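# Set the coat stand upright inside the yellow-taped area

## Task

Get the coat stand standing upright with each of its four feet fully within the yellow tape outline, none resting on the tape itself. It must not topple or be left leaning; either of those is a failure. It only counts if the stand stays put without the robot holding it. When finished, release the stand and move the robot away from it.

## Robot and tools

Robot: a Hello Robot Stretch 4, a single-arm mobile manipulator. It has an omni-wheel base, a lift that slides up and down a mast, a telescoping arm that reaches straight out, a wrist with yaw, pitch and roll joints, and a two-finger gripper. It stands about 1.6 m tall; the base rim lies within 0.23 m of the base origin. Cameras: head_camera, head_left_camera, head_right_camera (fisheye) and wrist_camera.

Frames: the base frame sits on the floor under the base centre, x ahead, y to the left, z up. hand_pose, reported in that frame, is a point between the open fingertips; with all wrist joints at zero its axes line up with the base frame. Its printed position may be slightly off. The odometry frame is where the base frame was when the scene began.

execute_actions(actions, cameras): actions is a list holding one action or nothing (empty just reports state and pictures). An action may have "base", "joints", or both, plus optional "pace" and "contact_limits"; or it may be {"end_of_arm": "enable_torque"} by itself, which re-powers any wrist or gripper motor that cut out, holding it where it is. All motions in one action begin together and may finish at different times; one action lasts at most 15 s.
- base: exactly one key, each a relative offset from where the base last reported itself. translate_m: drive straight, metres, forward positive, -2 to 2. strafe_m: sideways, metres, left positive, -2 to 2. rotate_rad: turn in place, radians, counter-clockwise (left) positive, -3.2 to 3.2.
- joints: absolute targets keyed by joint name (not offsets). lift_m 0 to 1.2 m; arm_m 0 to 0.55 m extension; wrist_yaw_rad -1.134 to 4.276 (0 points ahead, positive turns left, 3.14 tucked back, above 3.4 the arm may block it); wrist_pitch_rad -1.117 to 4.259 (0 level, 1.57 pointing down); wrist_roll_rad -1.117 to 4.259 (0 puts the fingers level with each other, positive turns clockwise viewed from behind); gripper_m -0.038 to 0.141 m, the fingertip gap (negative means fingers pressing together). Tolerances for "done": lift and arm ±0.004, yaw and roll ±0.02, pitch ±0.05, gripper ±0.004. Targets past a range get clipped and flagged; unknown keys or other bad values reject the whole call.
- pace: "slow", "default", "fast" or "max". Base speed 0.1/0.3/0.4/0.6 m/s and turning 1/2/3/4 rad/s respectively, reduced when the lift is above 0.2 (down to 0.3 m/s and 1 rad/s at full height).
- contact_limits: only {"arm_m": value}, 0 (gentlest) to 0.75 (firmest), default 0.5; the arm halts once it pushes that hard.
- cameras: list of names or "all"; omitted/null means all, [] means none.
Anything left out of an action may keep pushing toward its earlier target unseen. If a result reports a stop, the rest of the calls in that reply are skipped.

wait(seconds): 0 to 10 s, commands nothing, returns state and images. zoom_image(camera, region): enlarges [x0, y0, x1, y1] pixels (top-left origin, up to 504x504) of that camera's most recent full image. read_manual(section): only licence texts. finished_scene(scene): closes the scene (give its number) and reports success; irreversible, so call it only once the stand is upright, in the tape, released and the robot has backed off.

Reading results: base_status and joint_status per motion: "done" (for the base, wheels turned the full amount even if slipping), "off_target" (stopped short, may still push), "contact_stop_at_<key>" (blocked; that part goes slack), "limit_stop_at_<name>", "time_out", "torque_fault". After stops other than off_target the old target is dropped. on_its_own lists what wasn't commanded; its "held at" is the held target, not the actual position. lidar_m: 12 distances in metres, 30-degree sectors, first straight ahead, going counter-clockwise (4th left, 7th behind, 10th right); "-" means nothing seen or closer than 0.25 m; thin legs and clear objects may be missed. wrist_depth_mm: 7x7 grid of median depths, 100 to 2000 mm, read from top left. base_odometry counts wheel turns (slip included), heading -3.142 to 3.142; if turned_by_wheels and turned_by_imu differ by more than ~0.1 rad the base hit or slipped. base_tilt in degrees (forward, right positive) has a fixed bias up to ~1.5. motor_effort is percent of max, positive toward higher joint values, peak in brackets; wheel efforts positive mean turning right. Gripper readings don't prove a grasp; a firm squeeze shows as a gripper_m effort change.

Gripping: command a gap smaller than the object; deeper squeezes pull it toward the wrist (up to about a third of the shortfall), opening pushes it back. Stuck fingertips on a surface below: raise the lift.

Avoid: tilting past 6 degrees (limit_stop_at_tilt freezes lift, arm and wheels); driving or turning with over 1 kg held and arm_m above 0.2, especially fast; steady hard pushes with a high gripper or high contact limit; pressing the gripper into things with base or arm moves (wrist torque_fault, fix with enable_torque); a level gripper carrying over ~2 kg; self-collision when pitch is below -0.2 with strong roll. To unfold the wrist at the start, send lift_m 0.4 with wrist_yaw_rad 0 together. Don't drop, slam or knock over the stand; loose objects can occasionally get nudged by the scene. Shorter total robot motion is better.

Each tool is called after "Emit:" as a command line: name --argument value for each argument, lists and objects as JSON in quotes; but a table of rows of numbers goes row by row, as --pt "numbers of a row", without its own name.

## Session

Emit:
execute_actions --actions '[]'

Scene clock: 0.00 s.
base_odometry: x=+0.000 y=+0.000 heading=+0.000 (m, m, rad; odometry frame)
turned_by_wheels: +0.000 (rad since the last result)
turned_by_imu: +0.000 (rad since the last result)
base_tilt: forward=+0.2 right=+0.5 (deg)
lidar_m: 1.90 1.88 2.04 0.70 0.63 0.64 0.79 1.68 1.72 2.14 0.90 0.86
base_status: not commanded
joint_positions: lift_m=+0.198 arm_m=+0.001 wrist_yaw_rad=+3.162 wrist_pitch_rad=+0.013 wrist_roll_rad=-0.011 gripper_m=+0.057
joint_status: not commanded
motor_effort: lift_m=+21 arm_m=-1 wrist_yaw_rad=+0 wrist_pitch_rad=-8 wrist_roll_rad=-1 gripper_m=-2 wheel_0=+0 wheel_1=+0 wheel_2=+0 (%)
hand_pose: x=-0.1180 y=+0.0816 z=+0.3729 quat_wxyz=(-0.010, -0.006, -0.005, +1.000) (m; base frame)
wrist_depth_mm: - 137 1281 1182 1138 1060 1138 / - 124 175 - 1661 1464 1255 / - 127 175 - 1756 1464 1281 / 117 137 287 - 1808 1499 1281 / 1576 1863 - - 1756 1499 1255 / 1430 1464 200 1430 202 1430 1281 / 976 878 991 154 960 1025 1025
pictures: head_camera, head_left_camera, head_right_camera, wrist_camera
Images, in order (width x height): head_camera 420x560, head_left_camera 420x672, head_right_camera 420x672, wrist_camera 616x392.

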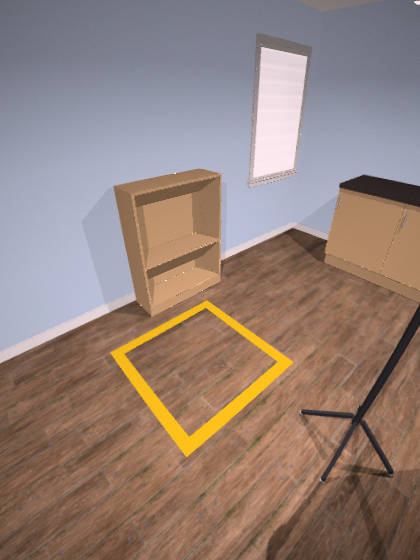

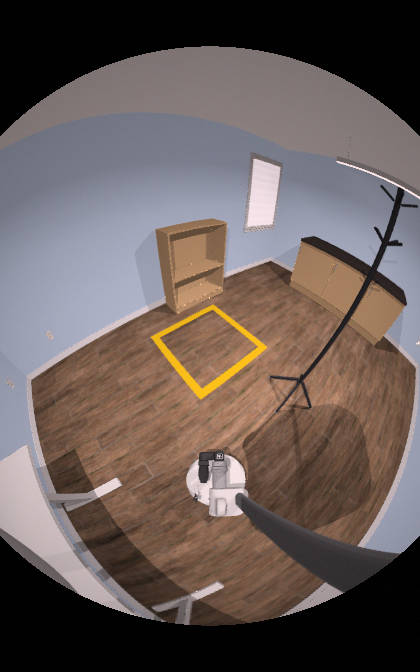

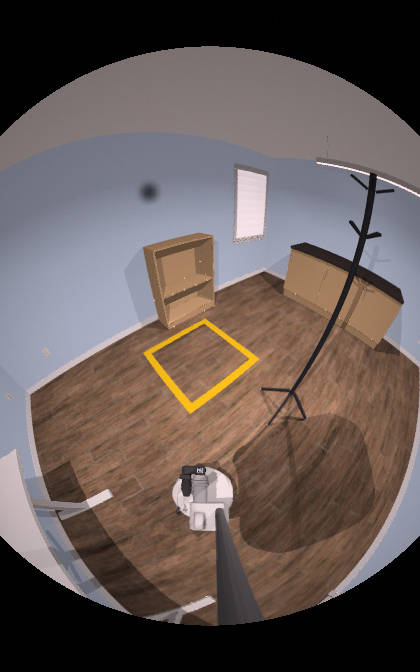

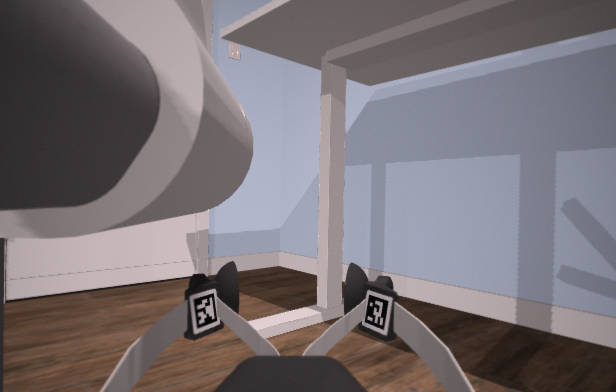

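Emit:
execute_actions --actions '[{"base":{"strafe_m":-1.1}}]' --cameras '[]'

Emit:
execute_actions --actions '[{"base":{"translate_m":0.75}}]' --cameras '["head_left_camera"]'

Scene clock: 17.33 s.
base_odometry: x=+0.000 y=-1.100 heading=+0.000 (m, m, rad; odometry frame)
turned_by_wheels: +0.000 (rad since the last result)
turned_by_imu: -0.001 (rad since the last result)
base_tilt: forward=+0.2 right=+0.5 (deg)
lidar_m: 2.26 0.68 2.73 1.64 1.46 1.47 1.12 0.99 1.01 1.24 1.85 1.86
base_status: done
joint_positions: lift_m=+0.198 arm_m=+0.001 wrist_yaw_rad=+3.162 wrist_pitch_rad=+0.013 wrist_roll_rad=-0.011 gripper_m=+0.057
joint_status: not commanded
motor_effort: lift_m=+20(21) arm_m=-1(1) wrist_yaw_rad=+2(0) wrist_pitch_rad=-8(7) wrist_roll_rad=-1(1) gripper_m=-3(5) wheel_0=+0(8) wheel_1=+0(10) wheel_2=+0(1) (%)
hand_pose: x=-0.1180 y=+0.0816 z=+0.3729 quat_wxyz=(-0.010, -0.006, -0.005, +1.000) (m; base frame)
wrist_depth_mm: - 137 1308 1499 1983 - - / - 124 175 1537 1921 - 1983 / - 127 176 1576 - - 1983 / 117 138 287 1576 1921 - - / 976 1138 1336 1576 1983 - 1983 / 991 1118 200 1464 202 1576 1618 / 946 891 1008 154 960 1025 1060
pictures: none
No camera images: the call's "cameras" was empty. Leave "cameras" out to get every camera's image.

Scene clock: 21.30 s.
base_odometry: x=+0.750 y=-1.100 heading=+0.000 (m, m, rad; odometry frame)
turned_by_wheels: +0.000 (rad since the last result)
turned_by_imu: -0.005 (rad since the last result)
base_tilt: forward=+0.2 right=+0.5 (deg)
lidar_m: 1.66 1.83 0.34 0.29 1.93 1.95 1.73 1.55 1.58 1.94 1.34 1.35
base_status: done
joint_positions: lift_m=+0.198 arm_m=+0.001 wrist_yaw_rad=+3.162 wrist_pitch_rad=+0.013 wrist_roll_rad=-0.011 gripper_m=+0.057
joint_status: not commanded
motor_effort: lift_m=+20(21) arm_m=-1(1) wrist_yaw_rad=+1(1) wrist_pitch_rad=-7(9) wrist_roll_rad=-1(2) gripper_m=-3(5) wheel_0=+0(7) wheel_1=-1(13) wheel_2=+2(10) (%)
hand_pose: x=-0.1180 y=+0.0816 z=+0.3729 quat_wxyz=(-0.010, -0.006, -0.005, +1.000) (m; base frame)
wrist_depth_mm: - 137 - - - - - / - 124 174 - - - 1921 / - 127 176 - - - - / 117 137 289 - - - - / 1464 1756 1983 - - - - / 1430 1464 199 1537 202 1576 1576 / 991 891 1008 154 960 1025 1060
pictures: head_left_camera
Images, in order (width x height): head_left_camera 420x672.

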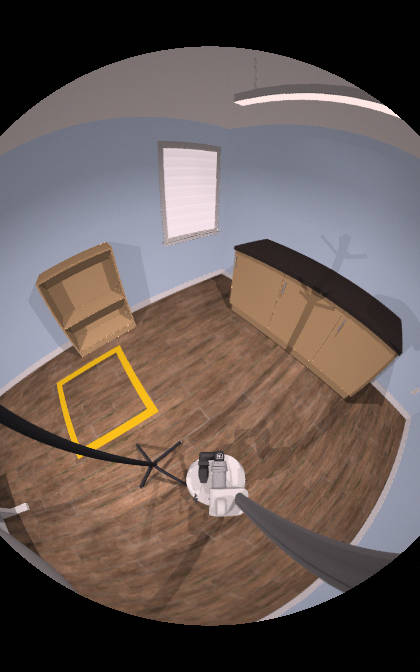

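Emit:
execute_actions --actions '[{"base":{"strafe_m":0.8},"pace":"slow"}]' --cameras '["head_left_camera"]'

action 0: "base": strafe_m = 0.8 would last too long for one action: at the pace "slow" strafe_m can be at most 0.78 in either direction: name a faster pace, or command the rest in another action

Emit:
execute_actions --actions '[{"base":{"strafe_m":0.78},"pace":"slow"}]' --cameras '["head_left_camera"]'

Scene clock: 37.87 s.
base_odometry: x=+0.750 y=-0.320 heading=+0.000 (m, m, rad; odometry frame)
turned_by_wheels: +0.000 (rad since the last result)
turned_by_imu: -0.005 (rad since the last result)
base_tilt: forward=+0.2 right=+0.5 (deg)
lidar_m: 1.48 1.33 0.25 0.25 1.37 1.39 2.08 2.09 2.09 2.18 1.94 1.94
base_status: done
joint_positions: lift_m=+0.198 arm_m=+0.001 wrist_yaw_rad=+3.162 wrist_pitch_rad=+0.013 wrist_roll_rad=-0.011 gripper_m=+0.057
joint_status: not commanded
motor_effort: lift_m=+21(21) arm_m=-1(1) wrist_yaw_rad=+3(0) wrist_pitch_rad=-8(7) wrist_roll_rad=-1(1) gripper_m=-2(2) wheel_0=-2(9) wheel_1=+2(16) wheel_2=+1(3) (%)
hand_pose: x=-0.1180 y=+0.0816 z=+0.3729 quat_wxyz=(-0.010, -0.006, -0.005, +1.000) (m; base frame)
wrist_depth_mm: - 137 - - - - 1808 / - 124 175 - 1983 1708 1661 / - 127 176 - - - 1808 / 117 137 289 - - - 1863 / 1863 - - - - - 1863 / 1430 1464 200 1499 203 1537 1576 / 991 878 991 154 946 1042 1042
pictures: head_left_camera
Images, in order (width x height): head_left_camera 420x672.

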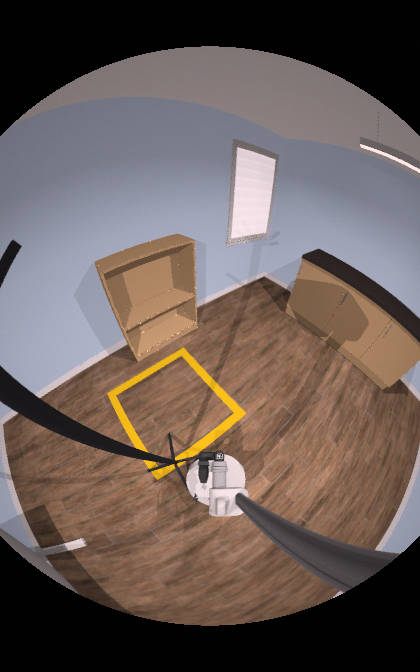

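Emit:
execute_actions --actions '[{"base":{"translate_m":-0.55},"pace":"slow"}]' --cameras '[]'

Emit:
execute_actions --actions '[{"base":{"strafe_m":0.3}}]' --cameras '[]'

Emit:
execute_actions --actions '[{"base":{"translate_m":0.75},"pace":"slow"}]' --cameras '["head_left_camera"]'

Scene clock: 53.73 s.
base_odometry: x=+0.200 y=-0.320 heading=+0.000 (m, m, rad; odometry frame)
turned_by_wheels: +0.000 (rad since the last result)
turned_by_imu: +0.000 (rad since the last result)
base_tilt: forward=+0.2 right=+0.5 (deg)
lidar_m: 0.69 0.55 2.08 1.13 1.00 1.00 1.22 1.66 1.67 2.05 2.29 2.30
base_status: done
joint_positions: lift_m=+0.198 arm_m=+0.001 wrist_yaw_rad=+3.162 wrist_pitch_rad=+0.013 wrist_roll_rad=-0.011 gripper_m=+0.057
joint_status: not commanded
motor_effort: lift_m=+21(21) arm_m=-1(1) wrist_yaw_rad=+1(1) wrist_pitch_rad=-8(8) wrist_roll_rad=-1(1) gripper_m=-2(3) wheel_0=-2(8) wheel_1=-1(4) wheel_2=+1(8) (%)
hand_pose: x=-0.1180 y=+0.0816 z=+0.3729 quat_wxyz=(-0.010, -0.006, -0.005, +1.000) (m; base frame)
wrist_depth_mm: - 137 - - - 1138 1098 / - 124 174 - 1576 1756 1537 / - 127 176 - - 1863 1618 / 117 137 289 - - 1808 1576 / 1537 1708 - - - 1863 1537 / 1464 1430 200 1537 202 1576 1499 / 976 891 991 154 960 1042 1042
pictures: none
No camera images: the call's "cameras" was empty. Leave "cameras" out to get every camera's image.

Scene clock: 56.07 s.
base_odometry: x=+0.200 y=-0.020 heading=+0.000 (m, m, rad; odometry frame)
turned_by_wheels: +0.000 (rad since the last result)
turned_by_imu: -0.001 (rad since the last result)
base_tilt: forward=+0.2 right=+0.5 (deg)
lidar_m: 0.49 1.68 1.88 0.88 0.77 0.78 0.97 1.82 1.87 2.30 2.52 2.55
base_status: done
joint_positions: lift_m=+0.198 arm_m=+0.001 wrist_yaw_rad=+3.162 wrist_pitch_rad=+0.013 wrist_roll_rad=-0.011 gripper_m=+0.057
joint_status: not commanded
motor_effort: lift_m=+21(21) arm_m=-1(1) wrist_yaw_rad=+0(1) wrist_pitch_rad=-8(7) wrist_roll_rad=+0(1) gripper_m=-3(2) wheel_0=+0(6) wheel_1=+0(9) wheel_2=+0(1) (%)
hand_pose: x=-0.1180 y=+0.0816 z=+0.3729 quat_wxyz=(-0.010, -0.006, -0.005, +1.000) (m; base frame)
wrist_depth_mm: - 137 - 1336 1160 1098 1060 / - 124 175 1808 1756 1576 1366 / - 127 176 - 1983 1661 1430 / 117 137 287 - 1921 1576 1430 / 1618 - - - 1983 1661 1397 / 1464 1499 200 1366 202 1499 1366 / 976 878 1008 154 946 1042 1042
pictures: none
No camera images: the call's "cameras" was empty. Leave "cameras" out to get every camera's image.

Scene clock: 64.83 s.
base_odometry: x=+0.950 y=-0.020 heading=+0.000 (m, m, rad; odometry frame)
turned_by_wheels: +0.000 (rad since the last result)
turned_by_imu: -0.008 (rad since the last result)
base_tilt: forward=+0.2 right=+0.5 (deg)
lidar_m: 0.25 0.33 1.31 1.62 2.06 1.29 1.54 2.41 2.45 2.28 2.02 0.25
base_status: done
joint_positions: lift_m=+0.198 arm_m=+0.001 wrist_yaw_rad=+3.162 wrist_pitch_rad=+0.013 wrist_roll_rad=-0.011 gripper_m=+0.057
joint_status: not commanded
motor_effort: lift_m=+21(20) arm_m=-1(1) wrist_yaw_rad=+0(0) wrist_pitch_rad=-7(8) wrist_roll_rad=-1(1) gripper_m=-2(5) wheel_0=+3(6) wheel_1=+2(3) wheel_2=-3(12) (%)
hand_pose: x=-0.1180 y=+0.0816 z=+0.3729 quat_wxyz=(-0.010, -0.006, -0.005, +1.000) (m; base frame)
wrist_depth_mm: - 137 - - - - 1308 / - 124 175 - 1808 1618 1618 / - 127 176 - - - 1708 / 117 137 289 - - - 1708 / - - - - - - 1756 / 1430 1464 200 1499 202 1576 1464 / 991 878 991 154 960 1042 1060
pictures: head_left_camera
Images, in order (width x height): head_left_camera 420x672.

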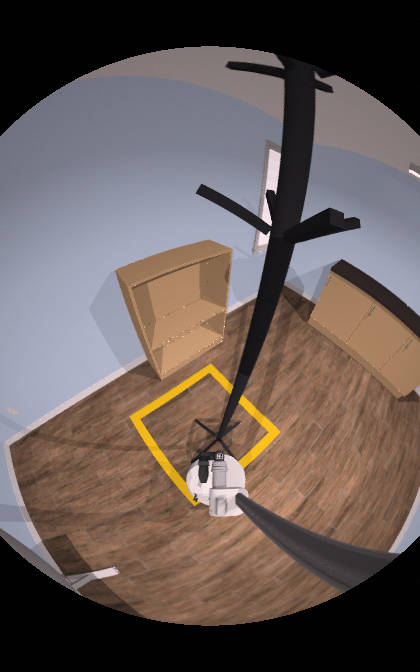

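Emit:
execute_actions --actions '[{"base":{"translate_m":0.1},"pace":"slow"}]' --cameras '[]'

Emit:
execute_actions --actions '[{"base":{"translate_m":-0.7}}]' --cameras '["head_left_camera"]'

Scene clock: 72.80 s.
base_odometry: x=+1.050 y=-0.020 heading=+0.000 (m, m, rad; odometry frame)
turned_by_wheels: +0.000 (rad since the last result)
turned_by_imu: -0.002 (rad since the last result)
base_tilt: forward=+0.2 right=+0.5 (deg)
lidar_m: 0.25 0.31 1.24 1.52 2.13 1.38 2.33 2.49 2.52 2.22 1.96 0.25
base_status: done
joint_positions: lift_m=+0.198 arm_m=+0.001 wrist_yaw_rad=+3.162 wrist_pitch_rad=+0.013 wrist_roll_rad=-0.011 gripper_m=+0.057
joint_status: not commanded
motor_effort: lift_m=+21(20) arm_m=-1(1) wrist_yaw_rad=+0(1) wrist_pitch_rad=-7(8) wrist_roll_rad=-1(0) gripper_m=-5(2) wheel_0=+6(7) wheel_1=+3(5) wheel_2=-5(10) (%)
hand_pose: x=-0.1180 y=+0.0816 z=+0.3729 quat_wxyz=(-0.010, -0.006, -0.005, +1.000) (m; base frame)
wrist_depth_mm: - 137 - - - - 1863 / - 124 175 - 1983 1661 1708 / - 127 176 - - - 1808 / 117 137 289 - - - 1808 / - - - - - - 1808 / 1464 1464 200 1499 202 1576 1618 / 976 866 1008 154 960 1042 1042
pictures: none
No camera images: the call's "cameras" was empty. Leave "cameras" out to get every camera's image.

Scene clock: 76.63 s.
base_odometry: x=+0.350 y=-0.020 heading=+0.000 (m, m, rad; odometry frame)
turned_by_wheels: +0.000 (rad since the last result)
turned_by_imu: +0.003 (rad since the last result)
base_tilt: forward=+0.2 right=+0.5 (deg)
lidar_m: 0.85 1.55 1.78 1.89 0.87 0.88 1.08 1.97 1.97 2.42 2.42 2.43
base_status: done
joint_positions: lift_m=+0.198 arm_m=+0.001 wrist_yaw_rad=+3.162 wrist_pitch_rad=+0.013 wrist_roll_rad=-0.011 gripper_m=+0.057
joint_status: not commanded
motor_effort: lift_m=+21(21) arm_m=-1(1) wrist_yaw_rad=+1(2) wrist_pitch_rad=-8(8) wrist_roll_rad=+0(0) gripper_m=-4(3) wheel_0=-2(6) wheel_1=+0(7) wheel_2=+0(10) (%)
hand_pose: x=-0.1180 y=+0.0816 z=+0.3729 quat_wxyz=(-0.010, -0.006, -0.005, +1.000) (m; base frame)
wrist_depth_mm: - 136 - - 1255 1160 1060 / - 124 175 1756 1708 1661 1499 / - 127 176 - - 1756 1499 / 117 137 287 - - 1756 1464 / 1756 - - - - 1708 1499 / 1430 1464 200 1499 202 1537 1430 / 991 891 976 154 976 1025 1042
pictures: head_left_camera
Images, in order (width x height): head_left_camera 420x672.

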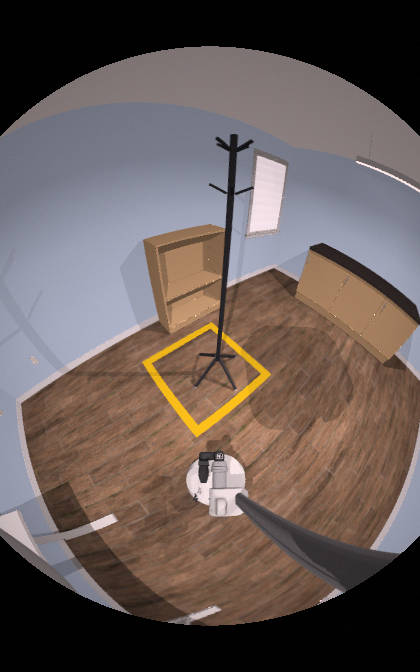

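Emit:
zoom_image --camera "head_left_camera" --region '[130, 310, 290, 445]'

Region (130, 310, 290, 445) of head_left_camera's 420x672 image, scaled by 3.150, with more detail than that image has; it fills the top 425 rows of this view, and the rest is white.

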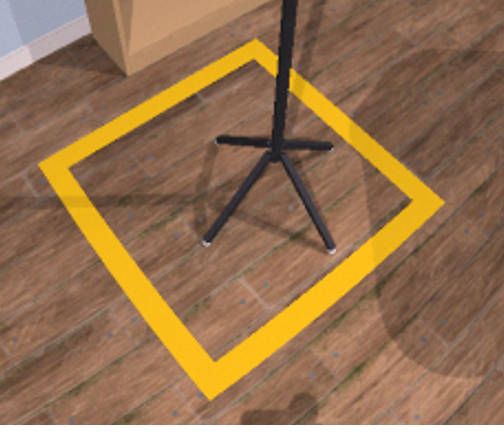

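All four feet inside.

Emit:
finished_scene --scene 2

The scene is finished: the task was done.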